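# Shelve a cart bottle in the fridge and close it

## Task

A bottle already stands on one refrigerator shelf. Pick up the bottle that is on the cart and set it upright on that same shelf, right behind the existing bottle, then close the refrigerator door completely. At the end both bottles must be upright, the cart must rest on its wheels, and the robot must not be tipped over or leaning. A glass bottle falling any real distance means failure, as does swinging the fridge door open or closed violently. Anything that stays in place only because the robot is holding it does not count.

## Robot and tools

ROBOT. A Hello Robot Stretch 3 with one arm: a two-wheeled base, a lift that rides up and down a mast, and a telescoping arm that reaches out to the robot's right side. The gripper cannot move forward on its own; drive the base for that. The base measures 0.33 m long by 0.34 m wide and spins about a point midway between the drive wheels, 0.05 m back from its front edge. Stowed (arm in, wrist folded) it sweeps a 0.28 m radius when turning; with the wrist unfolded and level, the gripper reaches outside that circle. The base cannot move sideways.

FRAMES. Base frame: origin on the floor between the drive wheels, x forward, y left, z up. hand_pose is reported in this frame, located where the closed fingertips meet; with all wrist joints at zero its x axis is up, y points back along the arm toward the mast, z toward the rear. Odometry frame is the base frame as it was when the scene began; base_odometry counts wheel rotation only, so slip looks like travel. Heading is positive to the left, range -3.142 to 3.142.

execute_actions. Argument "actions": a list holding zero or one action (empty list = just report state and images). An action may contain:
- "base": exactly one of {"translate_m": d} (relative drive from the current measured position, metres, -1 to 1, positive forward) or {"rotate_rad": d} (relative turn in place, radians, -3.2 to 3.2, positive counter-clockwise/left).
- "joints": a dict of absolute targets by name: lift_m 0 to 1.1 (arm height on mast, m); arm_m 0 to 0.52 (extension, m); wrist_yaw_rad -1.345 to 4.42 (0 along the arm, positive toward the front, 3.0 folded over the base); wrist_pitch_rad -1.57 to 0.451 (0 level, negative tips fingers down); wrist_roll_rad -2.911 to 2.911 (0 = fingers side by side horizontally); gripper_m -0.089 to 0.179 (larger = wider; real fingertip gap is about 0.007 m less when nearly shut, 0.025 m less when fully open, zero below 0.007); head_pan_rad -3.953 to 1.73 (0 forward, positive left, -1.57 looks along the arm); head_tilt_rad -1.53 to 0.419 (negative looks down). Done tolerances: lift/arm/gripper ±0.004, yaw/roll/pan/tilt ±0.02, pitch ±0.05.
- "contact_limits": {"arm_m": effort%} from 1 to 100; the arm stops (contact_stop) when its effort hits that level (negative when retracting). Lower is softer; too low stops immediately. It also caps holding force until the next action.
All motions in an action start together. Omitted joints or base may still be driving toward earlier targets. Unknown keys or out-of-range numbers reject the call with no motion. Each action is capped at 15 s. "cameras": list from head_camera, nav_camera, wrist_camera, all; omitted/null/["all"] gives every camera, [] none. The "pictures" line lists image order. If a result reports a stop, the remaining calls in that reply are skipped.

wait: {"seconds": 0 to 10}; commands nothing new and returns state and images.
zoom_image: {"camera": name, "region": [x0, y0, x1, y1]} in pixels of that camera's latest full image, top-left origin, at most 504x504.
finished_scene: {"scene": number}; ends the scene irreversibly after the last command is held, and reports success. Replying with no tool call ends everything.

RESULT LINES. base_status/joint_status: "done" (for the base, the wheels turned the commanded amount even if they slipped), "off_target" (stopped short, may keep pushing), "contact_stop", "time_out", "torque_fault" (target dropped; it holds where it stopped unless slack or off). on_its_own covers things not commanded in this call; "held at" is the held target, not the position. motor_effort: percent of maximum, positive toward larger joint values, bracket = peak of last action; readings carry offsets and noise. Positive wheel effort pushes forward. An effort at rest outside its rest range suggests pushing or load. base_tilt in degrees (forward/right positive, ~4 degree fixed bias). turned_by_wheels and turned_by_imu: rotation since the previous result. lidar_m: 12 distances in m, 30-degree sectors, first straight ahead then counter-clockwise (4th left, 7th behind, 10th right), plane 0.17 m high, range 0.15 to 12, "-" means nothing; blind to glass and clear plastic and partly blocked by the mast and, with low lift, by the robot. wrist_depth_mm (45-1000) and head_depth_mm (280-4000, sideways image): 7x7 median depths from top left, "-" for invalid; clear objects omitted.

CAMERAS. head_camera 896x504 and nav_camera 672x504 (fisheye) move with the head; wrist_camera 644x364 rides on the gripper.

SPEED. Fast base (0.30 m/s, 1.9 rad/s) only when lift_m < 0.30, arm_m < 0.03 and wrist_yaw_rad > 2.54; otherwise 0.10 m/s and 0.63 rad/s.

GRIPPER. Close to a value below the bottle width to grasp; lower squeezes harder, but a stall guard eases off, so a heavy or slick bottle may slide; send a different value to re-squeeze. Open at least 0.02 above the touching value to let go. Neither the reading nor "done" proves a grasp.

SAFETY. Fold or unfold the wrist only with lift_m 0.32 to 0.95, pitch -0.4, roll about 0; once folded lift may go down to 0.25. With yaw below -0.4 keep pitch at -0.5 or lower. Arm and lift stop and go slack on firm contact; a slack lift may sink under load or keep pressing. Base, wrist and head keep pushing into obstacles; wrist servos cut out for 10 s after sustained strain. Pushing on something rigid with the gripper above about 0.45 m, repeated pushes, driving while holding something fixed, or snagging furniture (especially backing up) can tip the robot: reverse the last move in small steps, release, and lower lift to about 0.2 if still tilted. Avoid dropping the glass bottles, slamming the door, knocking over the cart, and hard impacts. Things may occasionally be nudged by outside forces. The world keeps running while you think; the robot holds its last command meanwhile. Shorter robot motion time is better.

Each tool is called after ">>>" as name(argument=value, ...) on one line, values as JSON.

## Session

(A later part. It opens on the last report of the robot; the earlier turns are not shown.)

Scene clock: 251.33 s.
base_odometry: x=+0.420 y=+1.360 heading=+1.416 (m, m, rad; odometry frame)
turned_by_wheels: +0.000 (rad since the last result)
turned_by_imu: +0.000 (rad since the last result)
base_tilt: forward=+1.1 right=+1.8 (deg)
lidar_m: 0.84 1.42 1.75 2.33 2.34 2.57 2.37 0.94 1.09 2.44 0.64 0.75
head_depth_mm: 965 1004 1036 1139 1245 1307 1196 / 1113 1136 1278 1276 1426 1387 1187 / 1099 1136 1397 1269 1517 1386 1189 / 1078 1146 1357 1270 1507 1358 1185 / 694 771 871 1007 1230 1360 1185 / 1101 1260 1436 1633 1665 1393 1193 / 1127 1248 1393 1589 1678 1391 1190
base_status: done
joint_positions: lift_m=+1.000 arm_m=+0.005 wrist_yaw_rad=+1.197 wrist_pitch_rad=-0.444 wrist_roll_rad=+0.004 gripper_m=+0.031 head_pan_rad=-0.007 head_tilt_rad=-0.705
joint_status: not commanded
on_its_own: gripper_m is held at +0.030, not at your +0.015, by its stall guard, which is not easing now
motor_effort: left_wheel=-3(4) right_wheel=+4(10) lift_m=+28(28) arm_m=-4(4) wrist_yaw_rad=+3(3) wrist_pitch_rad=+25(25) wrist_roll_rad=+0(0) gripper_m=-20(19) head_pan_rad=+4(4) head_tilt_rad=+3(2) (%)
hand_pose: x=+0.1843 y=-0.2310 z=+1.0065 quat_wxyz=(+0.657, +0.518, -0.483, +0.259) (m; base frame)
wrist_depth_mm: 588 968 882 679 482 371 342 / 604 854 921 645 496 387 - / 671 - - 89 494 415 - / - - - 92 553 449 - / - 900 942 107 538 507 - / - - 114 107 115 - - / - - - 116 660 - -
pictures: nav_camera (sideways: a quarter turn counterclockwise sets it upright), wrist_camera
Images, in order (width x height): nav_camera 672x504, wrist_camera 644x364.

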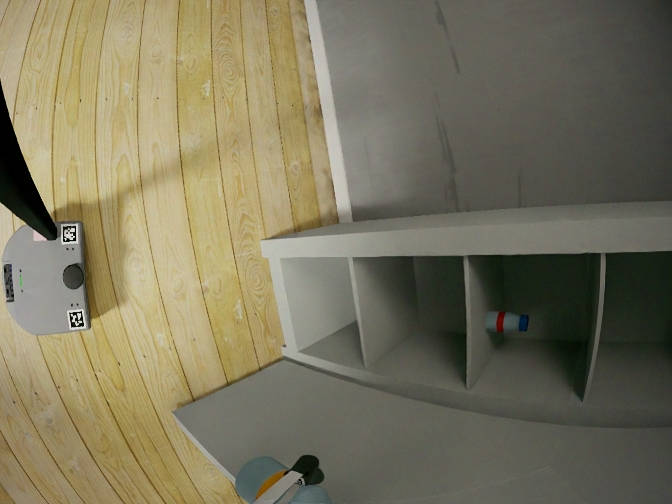

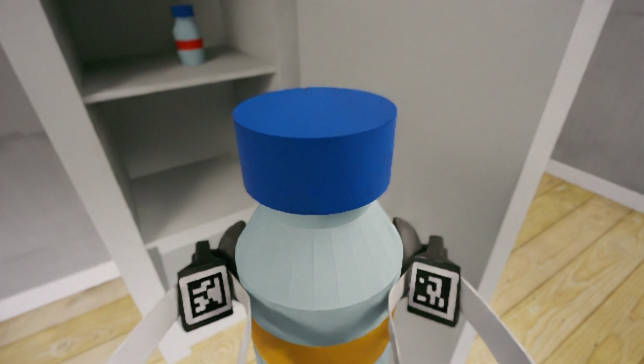

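>>> execute_actions(actions=[{"base":{"translate_m":0.35}}], cameras=[])

>>> execute_actions(actions=[{"base":{"rotate_rad":1.83},"joints":{"lift_m":1.095,"head_pan_rad":-1.75,"head_tilt_rad":-0.5}}], cameras=[])

>>> execute_actions(actions=[{"joints":{"wrist_yaw_rad":0}}])

Scene clock: 269.87 s.
base_odometry: x=+0.474 y=+1.706 heading=+1.416 (m, m, rad; odometry frame)
turned_by_wheels: +0.000 (rad since the last result)
turned_by_imu: +0.000 (rad since the last result)
base_tilt: forward=+1.4 right=+1.7 (deg)
lidar_m: 0.50 1.07 1.31 2.38 2.31 2.96 1.57 1.22 2.62 0.55 0.55 0.69
head_depth_mm: 816 884 766 929 989 1078 1141 / 806 884 729 1154 1014 1197 1150 / 797 888 801 1149 1018 1182 1120 / 777 869 799 666 1011 1170 1122 / 398 444 497 567 665 794 1084 / 378 421 482 1138 1413 1386 1190 / 821 926 1044 1188 1382 1388 1190
base_status: done
joint_positions: lift_m=+1.000 arm_m=+0.005 wrist_yaw_rad=+1.197 wrist_pitch_rad=-0.444 wrist_roll_rad=+0.004 gripper_m=+0.031 head_pan_rad=-0.007 head_tilt_rad=-0.705
joint_status: not commanded
on_its_own: gripper_m is held at +0.030, not at your +0.015, by its stall guard, which is not easing now
motor_effort: left_wheel=-3(5) right_wheel=+4(11) lift_m=+27(28) arm_m=-5(4) wrist_yaw_rad=+2(3) wrist_pitch_rad=+25(25) wrist_roll_rad=+0(0) gripper_m=-19(18) head_pan_rad=+4(4) head_tilt_rad=+2(3) (%)
hand_pose: x=+0.1843 y=-0.2310 z=+1.0065 quat_wxyz=(+0.657, +0.518, -0.483, +0.259) (m; base frame)
wrist_depth_mm: 616 689 739 522 418 323 260 / 634 703 609 537 431 333 271 / 474 493 483 89 429 355 283 / 414 849 903 92 470 373 293 / 418 858 830 107 460 398 304 / 429 727 114 107 115 403 325 / 505 587 - 115 566 415 334
pictures: none
No camera images: the call's "cameras" was empty. Leave "cameras" out to get every camera's image.

Scene clock: 273.70 s.
base_odometry: x=+0.474 y=+1.706 heading=-3.037 (m, m, rad; odometry frame)
turned_by_wheels: +1.830 (rad since the last result)
turned_by_imu: +1.820 (rad since the last result)
base_tilt: forward=+1.3 right=+1.9 (deg)
lidar_m: 2.39 2.31 2.72 1.24 1.22 0.56 0.55 0.59 0.81 0.50 1.14 1.68
head_depth_mm: - - - 716 875 988 872 / - - - - 1125 956 850 / - - - - - - 850 / 394 - - - - - 742 / 386 - - - - - 990 / 856 - - 1086 - - - / 852 916 996 1080 1160 - -
base_status: done
joint_positions: lift_m=+1.095 arm_m=+0.005 wrist_yaw_rad=+1.198 wrist_pitch_rad=-0.445 wrist_roll_rad=+0.004 gripper_m=+0.031 head_pan_rad=-1.743 head_tilt_rad=-0.507
joint_status: all done
on_its_own: gripper_m is held at +0.030, not at your +0.015, by its stall guard, which is not easing now
motor_effort: left_wheel=-3(7) right_wheel=+5(9) lift_m=+28(29) arm_m=-5(5) wrist_yaw_rad=+2(2) wrist_pitch_rad=+26(25) wrist_roll_rad=+0(1) gripper_m=-19(20) head_pan_rad=-4(62) head_tilt_rad=+4(16) (%)
hand_pose: x=+0.1843 y=-0.2309 z=+1.1013 quat_wxyz=(+0.657, +0.518, -0.483, +0.259) (m; base frame)
wrist_depth_mm: - - - - - 960 721 / - - - - - - 767 / - - - 88 - - 790 / - - - 92 - - 779 / - - - 107 - - 823 / - - 114 107 115 - 832 / - - - 115 - - 886
pictures: none
No camera images: the call's "cameras" was empty. Leave "cameras" out to get every camera's image.

Scene clock: 275.30 s.
base_odometry: x=+0.474 y=+1.706 heading=-3.037 (m, m, rad; odometry frame)
turned_by_wheels: +0.000 (rad since the last result)
turned_by_imu: +0.000 (rad since the last result)
base_tilt: forward=+1.3 right=+1.7 (deg)
lidar_m: 2.39 2.31 2.73 1.24 1.22 0.56 0.55 0.59 0.80 0.50 1.14 1.68
head_depth_mm: - - - - - - 985 / - - - - - - 854 / - - - - - - 851 / 395 - - - - - 754 / 387 - - - - - 1263 / 861 - - - - 1368 1329 / 849 916 999 1080 1203 1330 1328
base_status: not commanded
joint_positions: lift_m=+1.095 arm_m=+0.005 wrist_yaw_rad=+0.003 wrist_pitch_rad=-0.445 wrist_roll_rad=+0.004 gripper_m=+0.031 head_pan_rad=-1.743 head_tilt_rad=-0.507
joint_status: all done
on_its_own: gripper_m is held at +0.030, not at your +0.015, by its stall guard, which is not easing now
motor_effort: left_wheel=-3(4) right_wheel=+4(5) lift_m=+28(28) arm_m=-4(5) wrist_yaw_rad=-2(5) wrist_pitch_rad=+26(26) wrist_roll_rad=+0(0) gripper_m=-19(19) head_pan_rad=-4(4) head_tilt_rad=+4(3) (%)
hand_pose: x=-0.0209 y=-0.3712 z=+1.1013 quat_wxyz=(+0.689, +0.157, -0.691, -0.156) (m; base frame)
wrist_depth_mm: 751 742 733 675 214 578 562 / 798 790 767 233 231 631 602 / 919 909 810 89 251 650 430 / - - 907 92 286 520 468 / - - - 107 297 417 417 / - - 114 107 115 374 374 / - - - 116 699 708 609
pictures: head_camera (sideways: a quarter turn clockwise sets it upright), nav_camera (sideways: a quarter turn counterclockwise sets it upright), wrist_camera
Images, in order (width x height): head_camera 896x504, nav_camera 672x504, wrist_camera 644x364.

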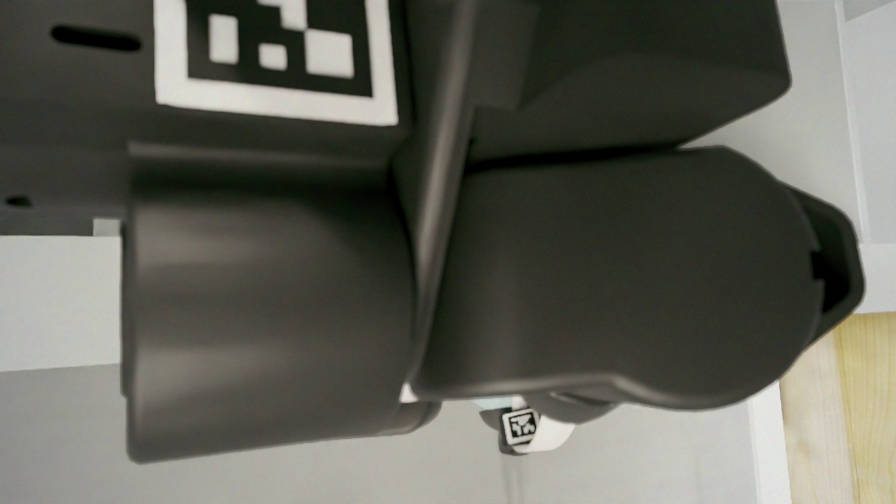

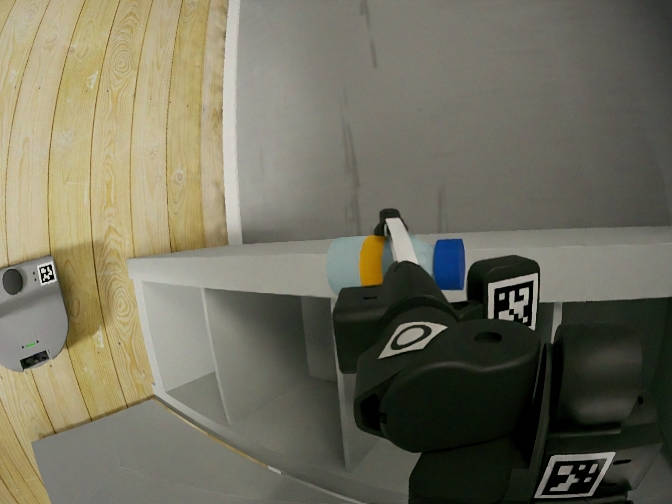

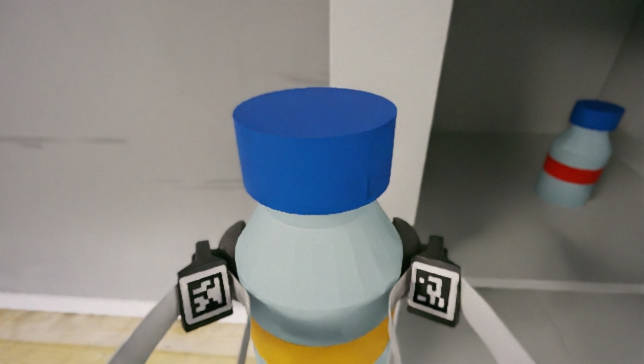

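>>> execute_actions(actions=[{"base":{"translate_m":-0.15},"joints":{"wrist_yaw_rad":-0.35,"lift_m":1.1,"arm_m":0.1,"head_tilt_rad":-0.3}}], cameras=["wrist_camera"])

>>> execute_actions(actions=[{"joints":{"arm_m":0.26}}])

Scene clock: 296.10 s.
base_odometry: x=+0.623 y=+1.722 heading=-3.038 (m, m, rad; odometry frame)
turned_by_wheels: +0.000 (rad since the last result)
turned_by_imu: +0.001 (rad since the last result)
base_tilt: forward=+1.4 right=+1.8 (deg)
lidar_m: 2.53 2.45 2.77 1.19 1.35 0.41 0.40 0.43 0.60 0.49 1.12 1.66
head_depth_mm: 765 773 - 802 770 648 846 / 800 835 - 924 - 616 955 / 792 819 - - - 593 953 / 783 810 - - - 546 958 / 775 809 - - - 547 961 / 757 791 575 558 - 549 644 / 433 417 422 439 462 486 513
base_status: done
joint_positions: lift_m=+1.098 arm_m=+0.100 wrist_yaw_rad=-0.348 wrist_pitch_rad=-0.445 wrist_roll_rad=+0.004 gripper_m=+0.031 head_pan_rad=-1.743 head_tilt_rad=-0.310
joint_status: all done
joint sent to its limit — the command would take lift_m past its upper limit, so that joint was sent only as far as its limit.
on_its_own: gripper_m is held at +0.030, not at your +0.015, by its stall guard, which is not easing now
motor_effort: left_wheel=-3(7) right_wheel=+4(7) lift_m=+28(28) arm_m=+5(6) wrist_yaw_rad=-2(6) wrist_pitch_rad=+26(26) wrist_roll_rad=-1(0) gripper_m=-20(19) head_pan_rad=-5(5) head_tilt_rad=+5(22) (%)
hand_pose: x=-0.0968 y=-0.4522 z=+1.1048 quat_wxyz=(+0.651, +0.034, -0.707, -0.274) (m; base frame)
wrist_depth_mm: 228 434 489 524 535 385 291 / 221 386 528 547 564 387 294 / 208 352 541 88 537 404 303 / 199 329 503 92 506 423 308 / 189 309 407 107 407 408 321 / 182 261 114 107 115 365 351 / 178 245 294 116 317 434 405
pictures: wrist_camera
Images, in order (width x height): wrist_camera 644x364.

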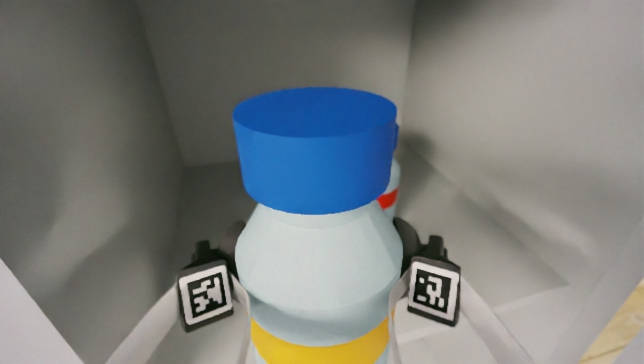

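Scene clock: 298.53 s.
base_odometry: x=+0.623 y=+1.722 heading=-3.038 (m, m, rad; odometry frame)
turned_by_wheels: +0.000 (rad since the last result)
turned_by_imu: +0.000 (rad since the last result)
base_tilt: forward=+1.3 right=+1.7 (deg)
lidar_m: 2.53 2.45 2.77 1.19 1.35 0.41 0.40 0.43 0.60 0.49 1.12 1.66
head_depth_mm: 765 808 - 844 775 617 848 / 797 835 - 932 749 617 957 / 791 829 - 913 708 618 959 / 784 814 874 903 755 594 954 / 773 809 - - 754 593 957 / 758 788 582 559 713 570 645 / 433 416 421 438 461 486 513
base_status: not commanded
joint_positions: lift_m=+1.098 arm_m=+0.260 wrist_yaw_rad=-0.348 wrist_pitch_rad=-0.445 wrist_roll_rad=+0.004 gripper_m=+0.031 head_pan_rad=-1.743 head_tilt_rad=-0.310
joint_status: all done
on_its_own: gripper_m is held at +0.030, not at your +0.015, by its stall guard, which is not easing now
motor_effort: left_wheel=-3(2) right_wheel=+4(4) lift_m=+28(29) arm_m=+5(6) wrist_yaw_rad=-1(1) wrist_pitch_rad=+26(25) wrist_roll_rad=+0(0) gripper_m=-19(19) head_pan_rad=-4(4) head_tilt_rad=+4(5) (%)
hand_pose: x=-0.0969 y=-0.6122 z=+1.1048 quat_wxyz=(+0.651, +0.034, -0.707, -0.274) (m; base frame)
wrist_depth_mm: 197 329 355 379 406 399 305 / 187 333 378 396 449 411 307 / 179 303 399 88 489 427 318 / 170 279 437 92 509 404 323 / 162 261 409 107 255 392 333 / 155 225 114 106 115 343 334 / 151 210 297 116 295 300 303
pictures: head_camera (sideways: a quarter turn clockwise sets it upright), nav_camera (sideways: a quarter turn counterclockwise sets it upright), wrist_camera
Images, in order (width x height): head_camera 896x504, nav_camera 672x504, wrist_camera 644x364.

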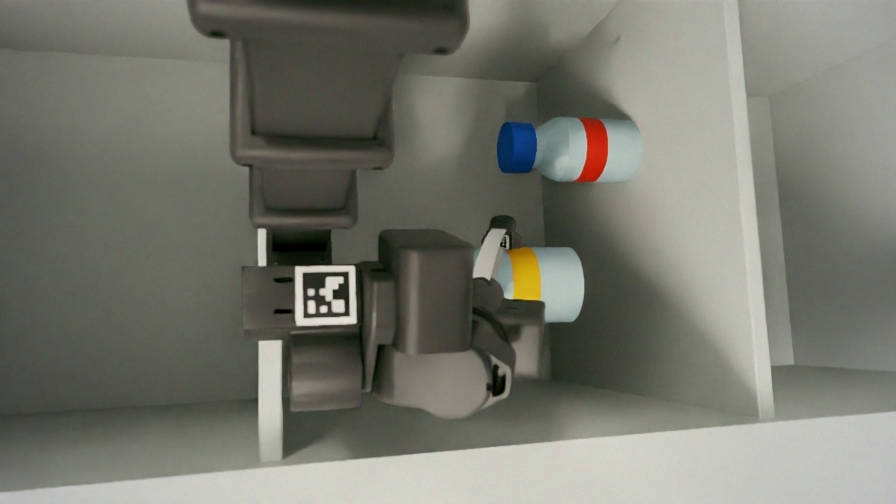

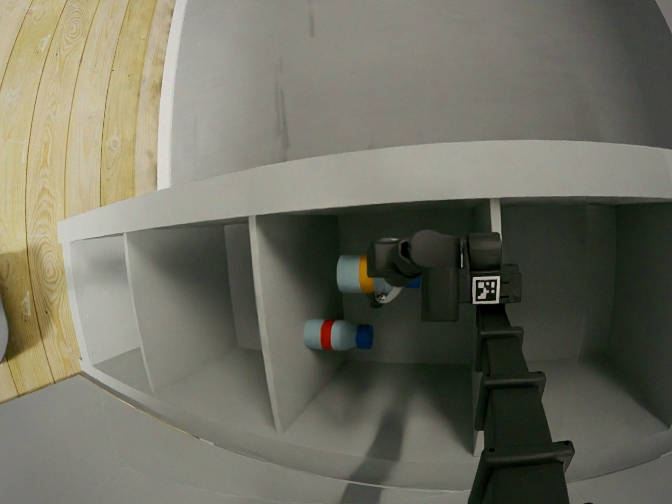

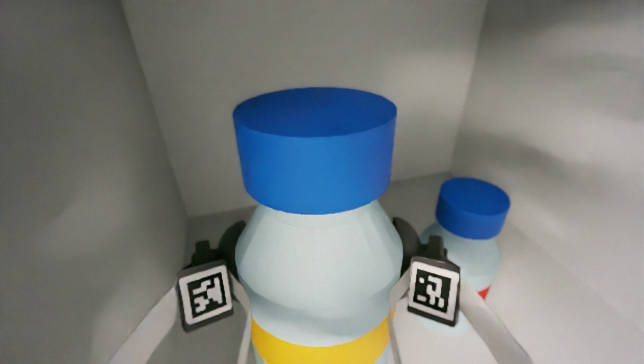

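>>> execute_actions(actions=[{"joints":{"lift_m":1.06}}], cameras=[])

>>> execute_actions(actions=[{"joints":{"arm_m":0.36},"contact_limits":{"arm_m":15}}])

Scene clock: 316.53 s.
base_odometry: x=+0.623 y=+1.722 heading=-3.038 (m, m, rad; odometry frame)
turned_by_wheels: +0.000 (rad since the last result)
turned_by_imu: +0.001 (rad since the last result)
base_tilt: forward=+1.4 right=+1.7 (deg)
lidar_m: 2.53 2.45 2.77 1.19 1.35 0.41 0.40 0.43 0.60 0.49 1.12 1.65
head_depth_mm: 765 776 752 - - 617 844 / 799 838 871 - 751 619 954 / 790 829 862 924 711 619 956 / 780 821 851 - 714 593 957 / 774 809 841 - 718 594 957 / 756 788 688 598 608 571 644 / 432 416 421 438 463 485 514
base_status: not commanded
joint_positions: lift_m=+1.060 arm_m=+0.260 wrist_yaw_rad=-0.348 wrist_pitch_rad=-0.445 wrist_roll_rad=+0.004 gripper_m=+0.031 head_pan_rad=-1.743 head_tilt_rad=-0.310
joint_status: all done
on_its_own: gripper_m is held at +0.030, not at your +0.015, by its stall guard, which is not easing now
motor_effort: left_wheel=-4(3) right_wheel=+4(4) lift_m=+21(24) arm_m=+5(5) wrist_yaw_rad=-1(1) wrist_pitch_rad=+26(26) wrist_roll_rad=+0(0) gripper_m=-19(19) head_pan_rad=-4(5) head_tilt_rad=+4(5) (%)
hand_pose: x=-0.0969 y=-0.6122 z=+1.0666 quat_wxyz=(+0.651, +0.034, -0.707, -0.274) (m; base frame)
wrist_depth_mm: 198 326 355 378 409 397 302 / 187 334 378 399 450 412 310 / 178 307 394 88 480 391 318 / 170 282 430 92 420 230 331 / 162 261 358 107 248 250 333 / 156 226 114 107 115 299 306 / 151 209 257 115 260 265 263
pictures: none
No camera images: the call's "cameras" was empty. Leave "cameras" out to get every camera's image.

Scene clock: 318.50 s.
base_odometry: x=+0.623 y=+1.722 heading=-3.038 (m, m, rad; odometry frame)
turned_by_wheels: +0.000 (rad since the last result)
turned_by_imu: +0.000 (rad since the last result)
base_tilt: forward=+1.4 right=+1.7 (deg)
lidar_m: 2.53 2.45 2.77 1.19 1.35 0.41 0.40 0.43 0.60 0.49 1.12 1.65
head_depth_mm: 762 774 767 - 725 620 848 / 797 836 875 - 711 618 953 / 790 829 863 930 709 619 956 / 781 818 854 908 798 594 955 / 773 811 835 - 756 594 956 / 757 787 679 594 717 570 646 / 433 417 421 439 462 486 514
base_status: not commanded
joint_positions: lift_m=+1.060 arm_m=+0.360 wrist_yaw_rad=-0.348 wrist_pitch_rad=-0.445 wrist_roll_rad=+0.004 gripper_m=+0.031 head_pan_rad=-1.743 head_tilt_rad=-0.310
joint_status: all done
on_its_own: gripper_m is held at +0.030, not at your +0.015, by its stall guard, which is not easing now
motor_effort: left_wheel=-3(3) right_wheel=+4(4) lift_m=+22(21) arm_m=+5(4) wrist_yaw_rad=-1(2) wrist_pitch_rad=+26(26) wrist_roll_rad=+0(0) gripper_m=-19(19) head_pan_rad=-5(4) head_tilt_rad=+5(4) (%)
contact_limits: arm_m 15 (drawing in: default 32, maximum 52; extending or still: default 44, maximum 71)
hand_pose: x=-0.0969 y=-0.7122 z=+1.0666 quat_wxyz=(+0.651, +0.034, -0.707, -0.274) (m; base frame)
wrist_depth_mm: 175 249 272 290 312 337 310 / 167 264 288 302 339 369 318 / 159 274 301 88 376 404 326 / 151 252 330 92 420 431 335 / 149 232 349 107 357 370 170 / 143 201 114 107 115 303 160 / 137 188 260 115 260 206 167
pictures: head_camera (sideways: a quarter turn clockwise sets it upright), nav_camera (sideways: a quarter turn counterclockwise sets it upright), wrist_camera
Images, in order (width x height): head_camera 896x504, nav_camera 672x504, wrist_camera 644x364.

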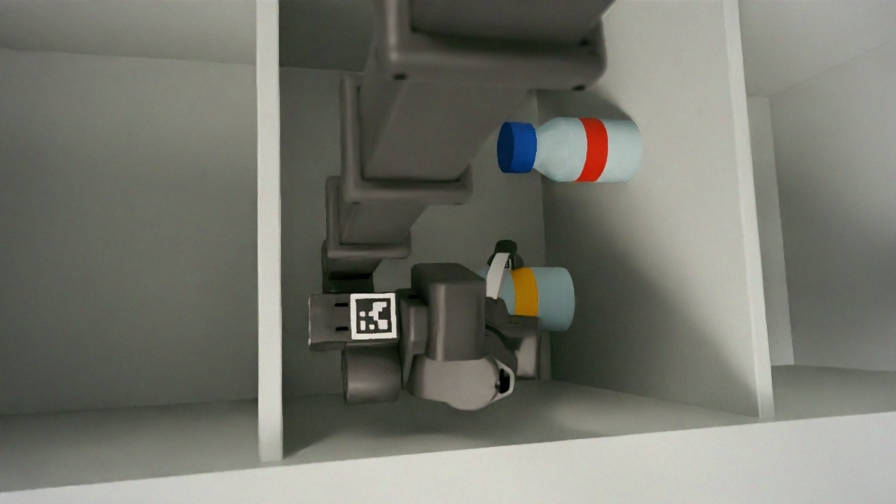

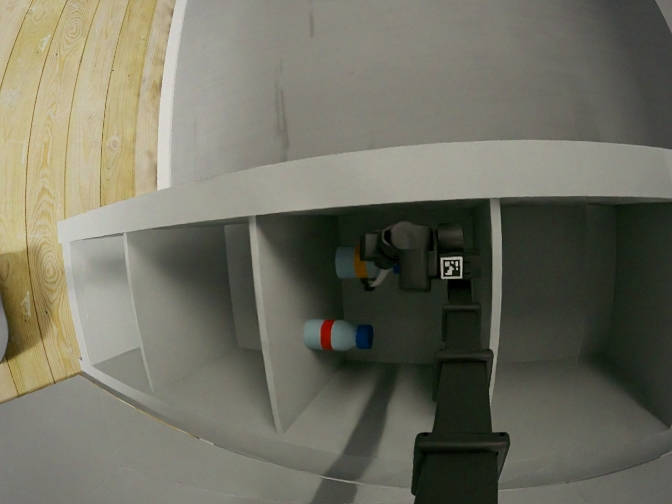

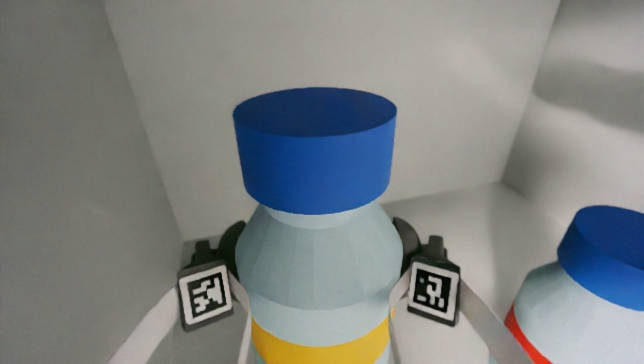

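>>> execute_actions(actions=[{"joints":{"arm_m":0.44,"lift_m":1.07},"contact_limits":{"arm_m":15}}], cameras=["wrist_camera"])

>>> execute_actions(actions=[{"base":{"translate_m":-0.05},"joints":{"arm_m":0.48,"wrist_yaw_rad":-0.6},"contact_limits":{"arm_m":15}}])

Scene clock: 326.60 s.
base_odometry: x=+0.623 y=+1.722 heading=-3.038 (m, m, rad; odometry frame)
turned_by_wheels: +0.000 (rad since the last result)
turned_by_imu: +0.001 (rad since the last result)
base_tilt: forward=+1.4 right=+1.8 (deg)
lidar_m: 2.53 2.44 2.77 1.19 1.35 0.41 0.40 0.43 0.60 0.49 1.12 1.66
head_depth_mm: 765 776 750 - 762 617 843 / 799 839 870 - 713 616 956 / 791 829 856 925 709 619 956 / 782 820 848 902 847 594 956 / 773 808 835 737 800 594 959 / 759 789 672 635 717 570 644 / 433 417 422 439 462 484 513
base_status: not commanded
joint_positions: lift_m=+1.070 arm_m=+0.440 wrist_yaw_rad=-0.348 wrist_pitch_rad=-0.445 wrist_roll_rad=+0.004 gripper_m=+0.031 head_pan_rad=-1.743 head_tilt_rad=-0.310
joint_status: all done
on_its_own: gripper_m is held at +0.030, not at your +0.015, by its stall guard, which is not easing now
motor_effort: left_wheel=-2(3) right_wheel=+4(4) lift_m=+28(29) arm_m=+5(5) wrist_yaw_rad=-2(1) wrist_pitch_rad=+26(26) wrist_roll_rad=+0(1) gripper_m=-19(19) head_pan_rad=-4(4) head_tilt_rad=+4(4) (%)
contact_limits: arm_m 15 (drawing in: default 32, maximum 52; extending or still: default 44, maximum 71)
hand_pose: x=-0.0969 y=-0.7922 z=+1.0762 quat_wxyz=(+0.651, +0.034, -0.707, -0.274) (m; base frame)
wrist_depth_mm: 160 188 202 214 232 254 275 / 154 201 215 226 254 278 301 / 150 216 223 88 278 312 325 / 143 227 249 92 308 351 338 / 135 211 264 107 327 373 350 / 129 183 114 107 115 323 317 / 123 169 267 115 267 273 271
pictures: wrist_camera
Images, in order (width x height): wrist_camera 644x364.

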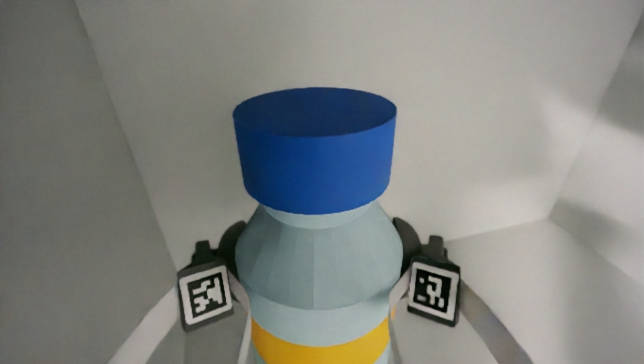

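Scene clock: 328.20 s.
base_odometry: x=+0.673 y=+1.727 heading=-3.038 (m, m, rad; odometry frame)
turned_by_wheels: +0.000 (rad since the last result)
turned_by_imu: +0.001 (rad since the last result)
base_tilt: forward=+1.4 right=+1.8 (deg)
lidar_m: 2.58 2.49 2.77 1.18 1.41 0.36 0.35 0.38 0.56 0.50 0.51 1.65
head_depth_mm: 657 667 643 - 703 616 727 / 789 827 843 - 826 618 915 / 786 824 851 914 676 617 957 / 778 813 844 826 798 593 958 / 769 805 833 901 845 593 958 / 761 794 824 877 839 594 879 / 677 652 620 606 589 550 550
base_status: done
joint_positions: lift_m=+1.070 arm_m=+0.480 wrist_yaw_rad=-0.598 wrist_pitch_rad=-0.445 wrist_roll_rad=+0.004 gripper_m=+0.031 head_pan_rad=-1.743 head_tilt_rad=-0.310
joint_status: all done
on_its_own: gripper_m is held at +0.030, not at your +0.015, by its stall guard, which is not easing now
motor_effort: left_wheel=-2(7) right_wheel=+3(6) lift_m=+28(27) arm_m=+5(6) wrist_yaw_rad=-2(5) wrist_pitch_rad=+26(26) wrist_roll_rad=+0(0) gripper_m=-19(19) head_pan_rad=-4(4) head_tilt_rad=+5(4) (%)
contact_limits: arm_m 15 (drawing in: default 32, maximum 52; extending or still: default 44, maximum 71)
hand_pose: x=-0.1458 y=-0.8071 z=+1.0762 quat_wxyz=(+0.612, -0.054, -0.706, -0.353) (m; base frame)
wrist_depth_mm: 144 158 179 204 239 269 225 / 152 167 189 210 264 287 234 / 161 178 191 89 291 302 241 / 171 192 211 92 333 320 254 / 185 205 220 107 347 333 261 / 199 221 114 107 115 322 273 / 212 236 269 115 270 274 267
pictures: head_camera (sideways: a quarter turn clockwise sets it upright), nav_camera (sideways: a quarter turn counterclockwise sets it upright), wrist_camera
Images, in order (width x height): head_camera 896x504, nav_camera 672x504, wrist_camera 644x364.

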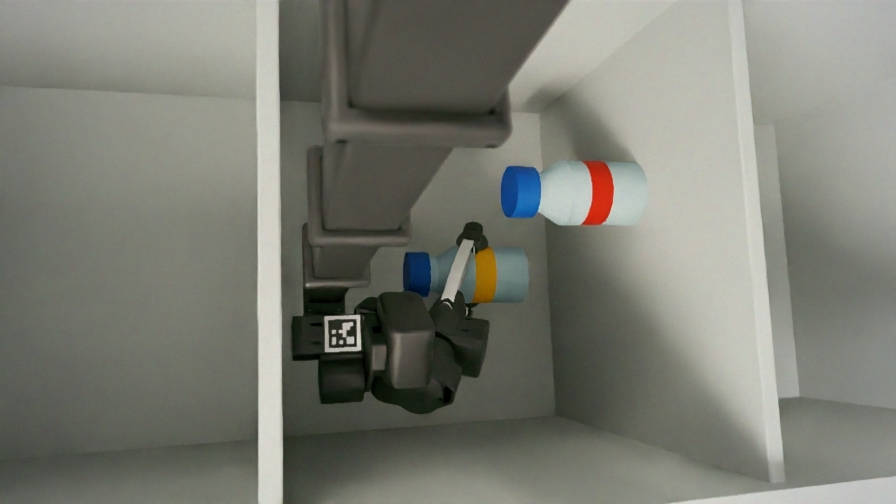

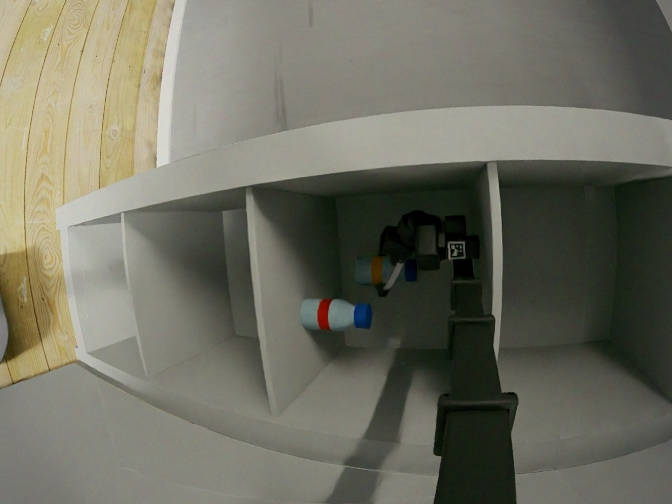

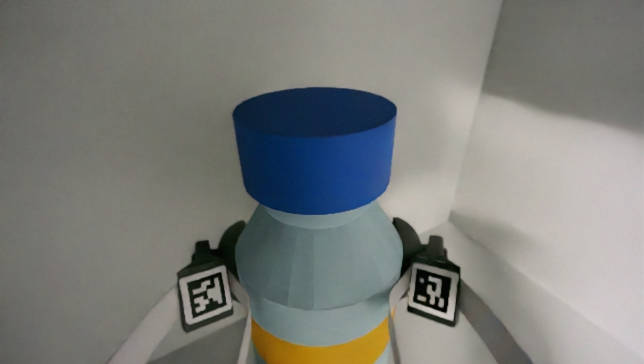

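>>> execute_actions(actions=[{"base":{"translate_m":-0.025},"joints":{"arm_m":0.515,"wrist_yaw_rad":-0.8},"contact_limits":{"arm_m":15}}], cameras=["head_camera"])

>>> execute_actions(actions=[{"joints":{"lift_m":1.045}}], cameras=["head_camera"])

Scene clock: 341.20 s.
base_odometry: x=+0.698 y=+1.730 heading=-3.038 (m, m, rad; odometry frame)
turned_by_wheels: +0.000 (rad since the last result)
turned_by_imu: +0.001 (rad since the last result)
base_tilt: forward=+1.3 right=+1.8 (deg)
lidar_m: 2.61 2.51 2.77 1.18 1.44 0.33 0.33 0.35 0.52 0.50 0.51 1.65
head_depth_mm: 604 613 579 - 647 591 666 / 781 809 770 - 792 616 899 / 784 823 848 918 749 593 954 / 774 811 840 779 753 594 957 / 766 802 830 897 847 595 957 / 760 792 824 883 847 595 906 / 740 764 731 718 696 574 651
base_status: done
joint_positions: lift_m=+1.070 arm_m=+0.515 wrist_yaw_rad=-0.797 wrist_pitch_rad=-0.445 wrist_roll_rad=+0.004 gripper_m=+0.031 head_pan_rad=-1.743 head_tilt_rad=-0.310
joint_status: all done
on_its_own: gripper_m is held at +0.030, not at your +0.015, by its stall guard, which is not easing now
motor_effort: left_wheel=-2(7) right_wheel=+4(9) lift_m=+28(28) arm_m=+5(6) wrist_yaw_rad=-2(4) wrist_pitch_rad=+26(26) wrist_roll_rad=+0(0) gripper_m=-19(19) head_pan_rad=-5(5) head_tilt_rad=+4(4) (%)
contact_limits: arm_m 15 (drawing in: default 32, maximum 52; extending or still: default 44, maximum 71)
hand_pose: x=-0.1795 y=-0.8138 z=+1.0762 quat_wxyz=(+0.573, -0.124, -0.697, -0.412) (m; base frame)
wrist_depth_mm: 127 140 167 205 251 218 184 / 133 149 176 208 272 231 194 / 139 158 175 89 289 244 202 / 146 168 190 92 309 260 213 / 154 178 197 107 317 276 224 / 164 188 114 107 115 288 234 / 175 197 248 116 265 273 250
pictures: head_camera (sideways: a quarter turn clockwise sets it upright)
Images, in order (width x height): head_camera 896x504.

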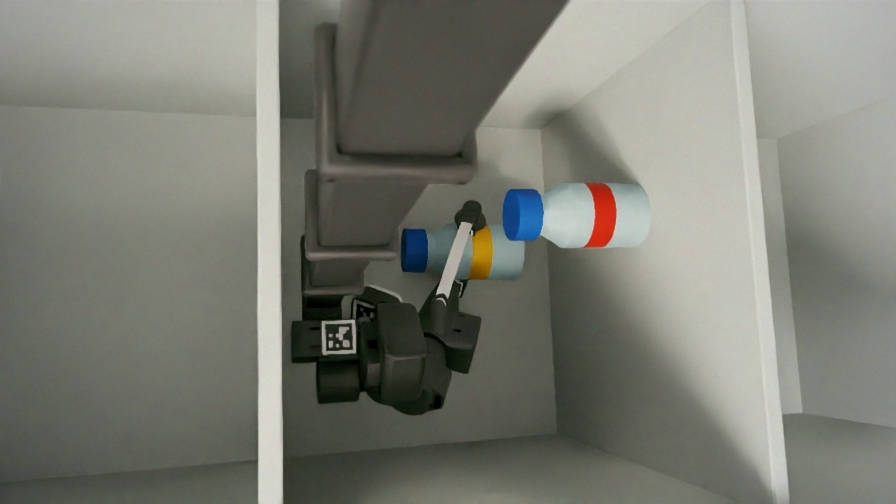

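Scene clock: 342.20 s.
base_odometry: x=+0.698 y=+1.730 heading=-3.038 (m, m, rad; odometry frame)
turned_by_wheels: +0.000 (rad since the last result)
turned_by_imu: +0.000 (rad since the last result)
base_tilt: forward=+1.4 right=+1.8 (deg)
lidar_m: 2.61 2.52 2.78 1.18 1.44 0.33 0.33 0.35 0.52 0.50 0.51 1.65
head_depth_mm: 604 613 620 - - 595 666 / 778 807 820 - 752 617 896 / 782 819 856 - 713 594 955 / 776 810 843 781 752 594 958 / 766 805 834 - 848 591 957 / 758 790 826 877 852 595 906 / 740 768 733 719 697 574 650
base_status: not commanded
joint_positions: lift_m=+1.045 arm_m=+0.515 wrist_yaw_rad=-0.797 wrist_pitch_rad=-0.445 wrist_roll_rad=+0.004 gripper_m=+0.031 head_pan_rad=-1.743 head_tilt_rad=-0.310
joint_status: all done
on_its_own: gripper_m is held at +0.030, not at your +0.015, by its stall guard, which is not easing now
motor_effort: left_wheel=-2(2) right_wheel=+4(3) lift_m=+22(23) arm_m=+5(5) wrist_yaw_rad=-2(2) wrist_pitch_rad=+26(26) wrist_roll_rad=+0(0) gripper_m=-20(19) head_pan_rad=-5(4) head_tilt_rad=+4(5) (%)
hand_pose: x=-0.1795 y=-0.8138 z=+1.0516 quat_wxyz=(+0.573, -0.124, -0.697, -0.412) (m; base frame)
wrist_depth_mm: 126 141 168 206 249 219 185 / 134 149 176 208 270 231 193 / 139 158 176 89 286 244 202 / 146 168 192 92 309 257 212 / 154 180 197 107 313 276 223 / 164 189 114 107 115 280 235 / 175 197 240 116 247 250 241
pictures: head_camera (sideways: a quarter turn clockwise sets it upright)
Images, in order (width x height): head_camera 896x504.

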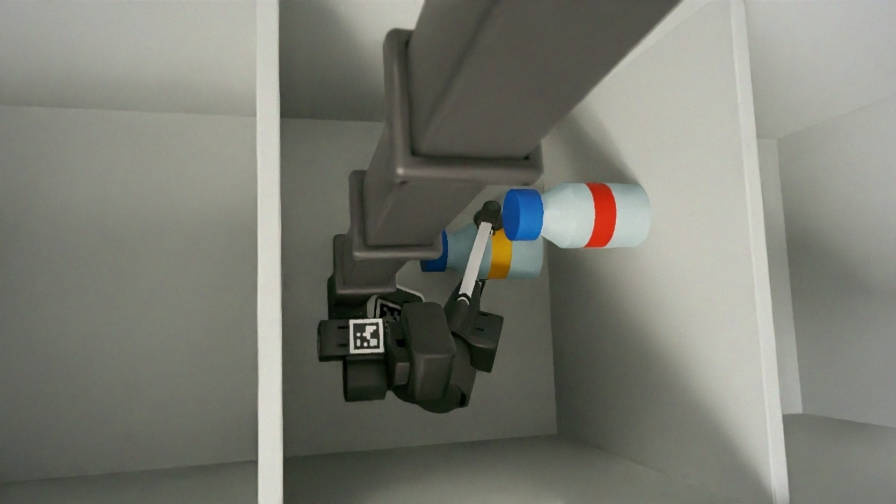

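>>> execute_actions(actions=[{"base":{"translate_m":-0.01},"joints":{"lift_m":1.015}}], cameras=["head_camera"])

>>> execute_actions(actions=[{"joints":{"lift_m":1.0}}], cameras=["head_camera","nav_camera"])

Scene clock: 349.87 s.
base_odometry: x=+0.708 y=+1.731 heading=-3.038 (m, m, rad; odometry frame)
turned_by_wheels: +0.000 (rad since the last result)
turned_by_imu: +0.001 (rad since the last result)
base_tilt: forward=+1.0 right=+1.9 (deg)
lidar_m: 2.61 2.52 2.77 1.18 1.45 0.32 0.32 0.34 0.50 0.50 0.51 1.65
head_depth_mm: 582 592 597 584 - - 647 / 764 780 795 809 - 591 869 / 779 819 862 - 673 592 955 / 776 809 849 - 680 593 957 / 765 802 836 - 844 593 957 / 758 790 830 865 847 596 928 / 744 771 777 760 732 595 690
base_status: done
joint_positions: lift_m=+1.015 arm_m=+0.515 wrist_yaw_rad=-0.798 wrist_pitch_rad=-0.446 wrist_roll_rad=+0.004 gripper_m=+0.031 head_pan_rad=-1.743 head_tilt_rad=-0.310
joint_status: all done
on_its_own: gripper_m is held at +0.030, not at your +0.015, by its stall guard, which is not easing now
motor_effort: left_wheel=-2(7) right_wheel=+3(10) lift_m=+22(21) arm_m=+5(5) wrist_yaw_rad=-2(2) wrist_pitch_rad=+26(26) wrist_roll_rad=+0(0) gripper_m=-19(20) head_pan_rad=-4(4) head_tilt_rad=+4(4) (%)
hand_pose: x=-0.1796 y=-0.8137 z=+1.0216 quat_wxyz=(+0.573, -0.125, -0.697, -0.412) (m; base frame)
wrist_depth_mm: 126 140 167 204 244 209 177 / 132 148 177 208 266 221 185 / 138 156 175 89 277 235 194 / 145 167 191 92 298 248 205 / 154 178 196 107 297 266 215 / 163 187 114 107 116 255 228 / 173 195 213 116 213 219 217
pictures: head_camera (sideways: a quarter turn clockwise sets it upright)
Images, in order (width x height): head_camera 896x504.

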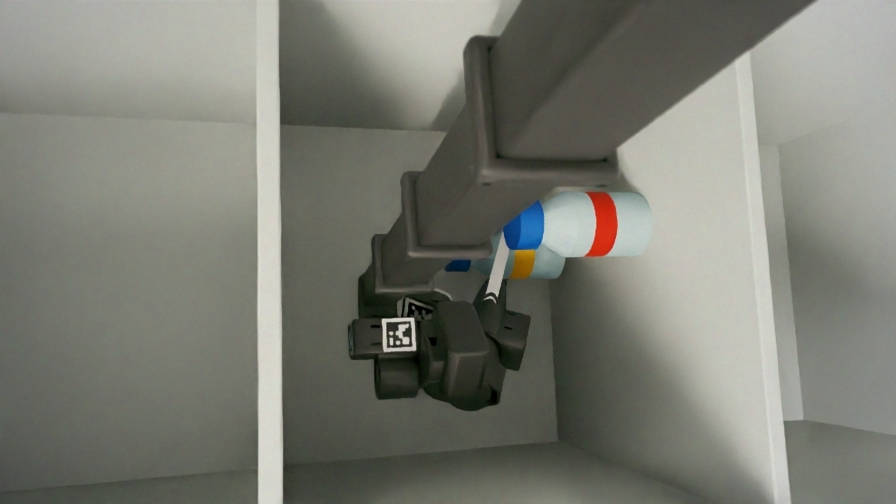

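Scene clock: 350.70 s.
base_odometry: x=+0.708 y=+1.731 heading=-3.038 (m, m, rad; odometry frame)
turned_by_wheels: +0.000 (rad since the last result)
turned_by_imu: +0.000 (rad since the last result)
base_tilt: forward=+1.3 right=+1.7 (deg)
lidar_m: 2.62 2.52 2.78 1.18 1.45 0.32 0.32 0.34 0.50 0.50 0.51 1.64
head_depth_mm: 581 591 596 608 - - 679 / 763 781 793 808 - 592 870 / 782 820 859 890 - 592 956 / 774 810 850 - 681 592 960 / 766 802 840 - 800 595 962 / 759 796 831 866 848 597 930 / 746 771 777 762 729 595 688
base_status: not commanded
joint_positions: lift_m=+1.000 arm_m=+0.515 wrist_yaw_rad=-0.798 wrist_pitch_rad=-0.446 wrist_roll_rad=+0.004 gripper_m=+0.031 head_pan_rad=-1.743 head_tilt_rad=-0.310
joint_status: all done
on_its_own: gripper_m is held at +0.030, not at your +0.015, by its stall guard, which is not easing now
motor_effort: left_wheel=-3(3) right_wheel=+4(4) lift_m=+22(22) arm_m=+5(5) wrist_yaw_rad=-1(1) wrist_pitch_rad=+26(26) wrist_roll_rad=+0(0) gripper_m=-20(20) head_pan_rad=-4(5) head_tilt_rad=+5(4) (%)
hand_pose: x=-0.1796 y=-0.8137 z=+1.0066 quat_wxyz=(+0.573, -0.125, -0.697, -0.412) (m; base frame)
wrist_depth_mm: 126 140 166 206 245 210 177 / 132 148 176 206 265 222 185 / 138 156 176 89 275 234 194 / 146 167 192 92 299 251 203 / 153 178 198 107 280 264 216 / 164 188 114 107 115 238 222 / 173 195 198 115 198 203 202
pictures: head_camera (sideways: a quarter turn clockwise sets it upright), nav_camera (sideways: a quarter turn counterclockwise sets it upright)
Images, in order (width x height): head_camera 896x504, nav_camera 672x504.

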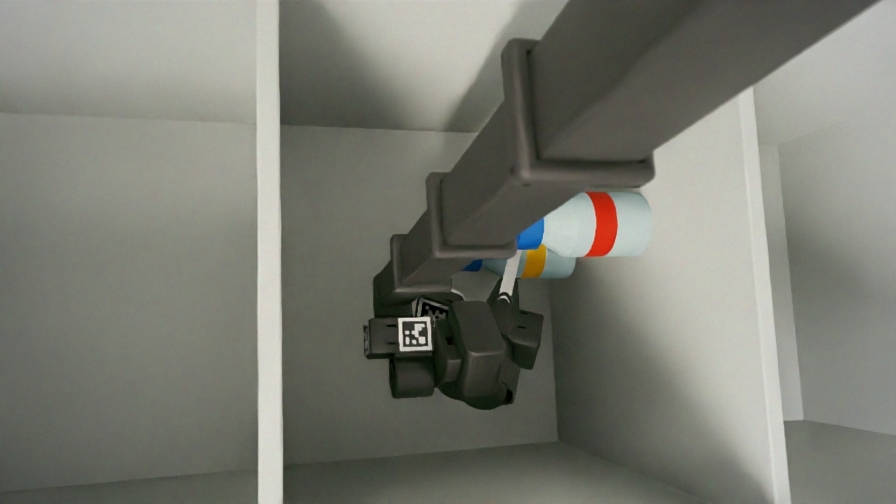

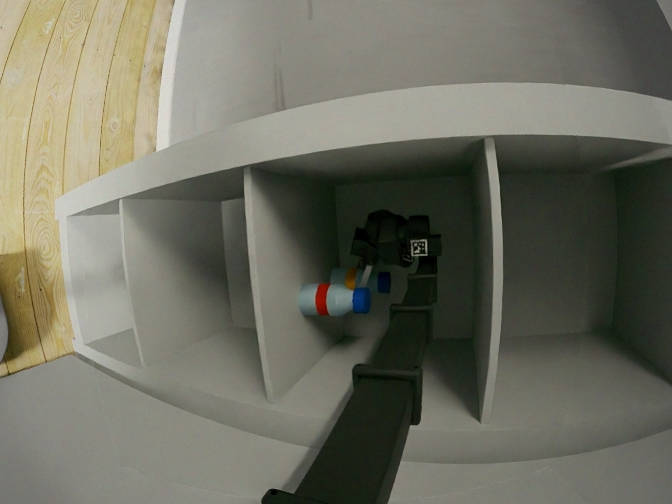

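>>> execute_actions(actions=[{"joints":{"lift_m":0.983}}], cameras=["head_camera"])

>>> execute_actions(actions=[{"joints":{"gripper_m":0.105}}])

Scene clock: 354.60 s.
base_odometry: x=+0.708 y=+1.731 heading=-3.038 (m, m, rad; odometry frame)
turned_by_wheels: +0.000 (rad since the last result)
turned_by_imu: +0.001 (rad since the last result)
base_tilt: forward=+1.4 right=+1.6 (deg)
lidar_m: 2.61 2.52 2.78 1.18 1.45 0.32 0.32 0.34 0.50 0.50 0.51 1.65
head_depth_mm: 583 590 597 610 591 - - / 765 778 790 814 - - 875 / 782 821 860 897 - 568 955 / 772 808 849 885 684 594 957 / 763 801 839 - 800 593 959 / 759 794 829 865 848 595 928 / 745 772 780 767 731 596 688
base_status: not commanded
joint_positions: lift_m=+0.983 arm_m=+0.515 wrist_yaw_rad=-0.798 wrist_pitch_rad=-0.442 wrist_roll_rad=+0.004 gripper_m=+0.031 head_pan_rad=-1.743 head_tilt_rad=-0.310
joint_status: all done
on_its_own: gripper_m is held at +0.030, not at your +0.015, by its stall guard, which is not easing now
motor_effort: left_wheel=-2(3) right_wheel=+3(3) lift_m=+20(21) arm_m=+5(5) wrist_yaw_rad=-2(1) wrist_pitch_rad=+24(26) wrist_roll_rad=+0(0) gripper_m=-19(19) head_pan_rad=-4(5) head_tilt_rad=+4(4) (%)
hand_pose: x=-0.1800 y=-0.8141 z=+0.9905 quat_wxyz=(+0.574, -0.126, -0.697, -0.411) (m; base frame)
wrist_depth_mm: 126 140 167 205 246 210 177 / 131 148 175 203 263 220 184 / 138 156 174 88 276 235 194 / 145 166 192 92 298 247 204 / 153 178 196 107 257 253 212 / 163 187 114 107 115 219 210 / 173 185 182 116 183 186 186
pictures: head_camera (sideways: a quarter turn clockwise sets it upright)
Images, in order (width x height): head_camera 896x504.

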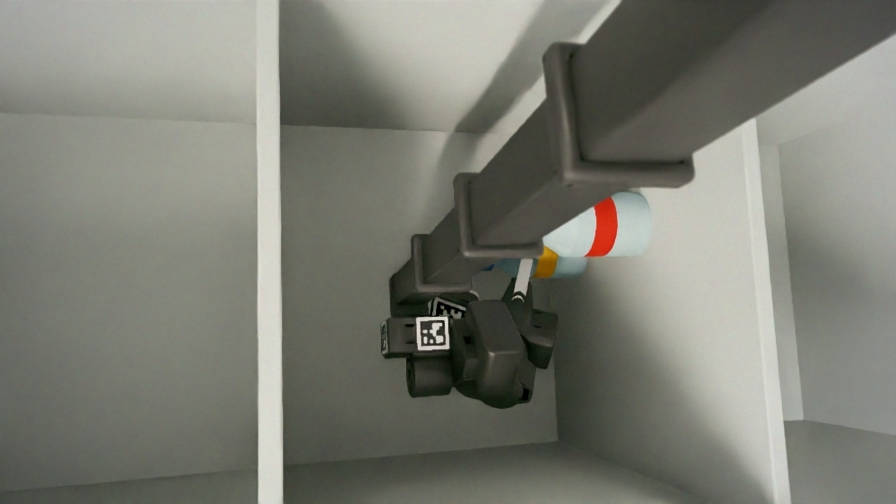

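Scene clock: 356.13 s.
base_odometry: x=+0.708 y=+1.731 heading=-3.038 (m, m, rad; odometry frame)
turned_by_wheels: +0.000 (rad since the last result)
turned_by_imu: +0.000 (rad since the last result)
base_tilt: forward=+1.4 right=+1.7 (deg)
lidar_m: 2.62 2.52 2.77 1.18 1.45 0.32 0.32 0.34 0.50 0.50 0.51 1.65
head_depth_mm: 582 591 596 612 588 - - / 764 781 790 813 - - 874 / 782 822 861 900 - 568 956 / 773 812 849 879 681 592 954 / 766 799 839 - 799 594 956 / 756 791 830 867 850 595 929 / 744 772 776 763 732 596 690
base_status: not commanded
joint_positions: lift_m=+0.983 arm_m=+0.515 wrist_yaw_rad=-0.798 wrist_pitch_rad=-0.420 wrist_roll_rad=+0.004 gripper_m=+0.105 head_pan_rad=-1.743 head_tilt_rad=-0.310
joint_status: all done
motor_effort: left_wheel=-2(3) right_wheel=+4(3) lift_m=+21(20) arm_m=+5(5) wrist_yaw_rad=-1(1) wrist_pitch_rad=+12(24) wrist_roll_rad=+0(0) gripper_m=+1(82) head_pan_rad=-5(4) head_tilt_rad=+4(5) (%)
hand_pose: x=-0.1820 y=-0.8160 z=+0.9953 quat_wxyz=(+0.579, -0.133, -0.696, -0.405) (m; base frame)
wrist_depth_mm: 126 140 165 203 245 209 177 / 131 147 176 220 263 220 185 / 138 155 177 106 271 230 192 / 144 165 188 86 288 245 201 / 152 174 205 93 261 252 213 / 161 177 120 106 116 228 217 / 169 191 188 107 182 190 190
pictures: head_camera (sideways: a quarter turn clockwise sets it upright), nav_camera (sideways: a quarter turn counterclockwise sets it upright), wrist_camera
Images, in order (width x height): head_camera 896x504, nav_camera 672x504, wrist_camera 644x364.

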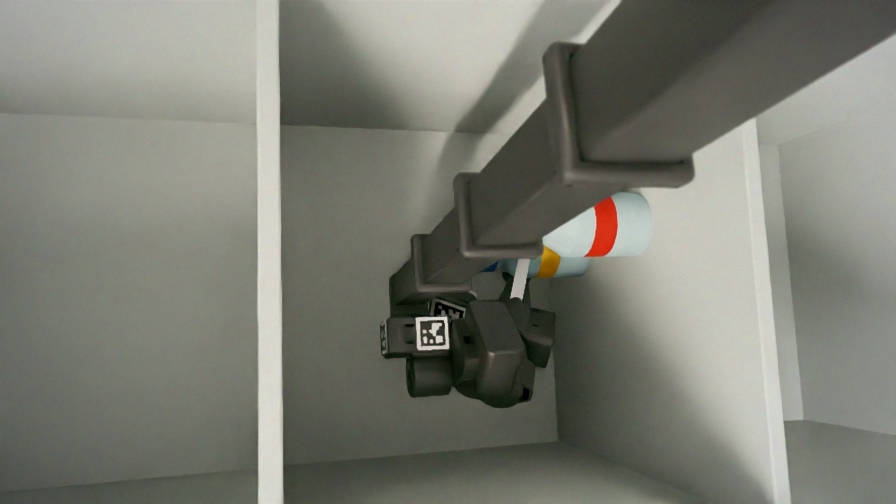

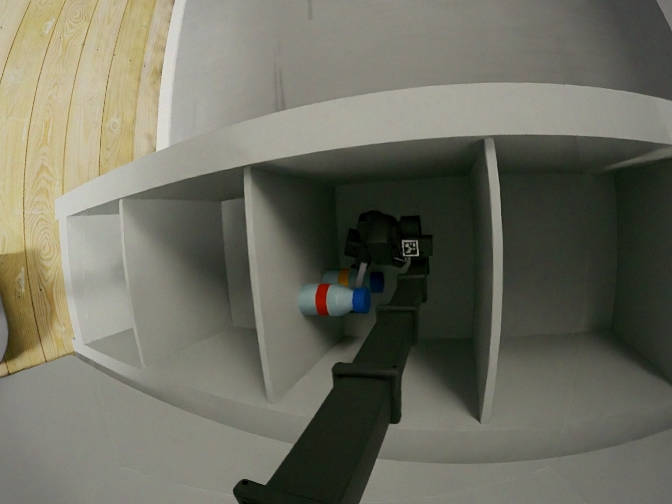

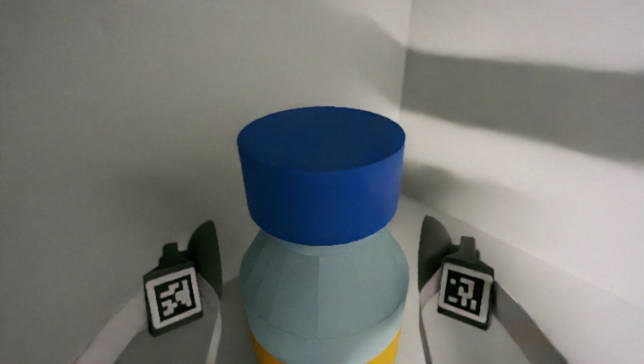

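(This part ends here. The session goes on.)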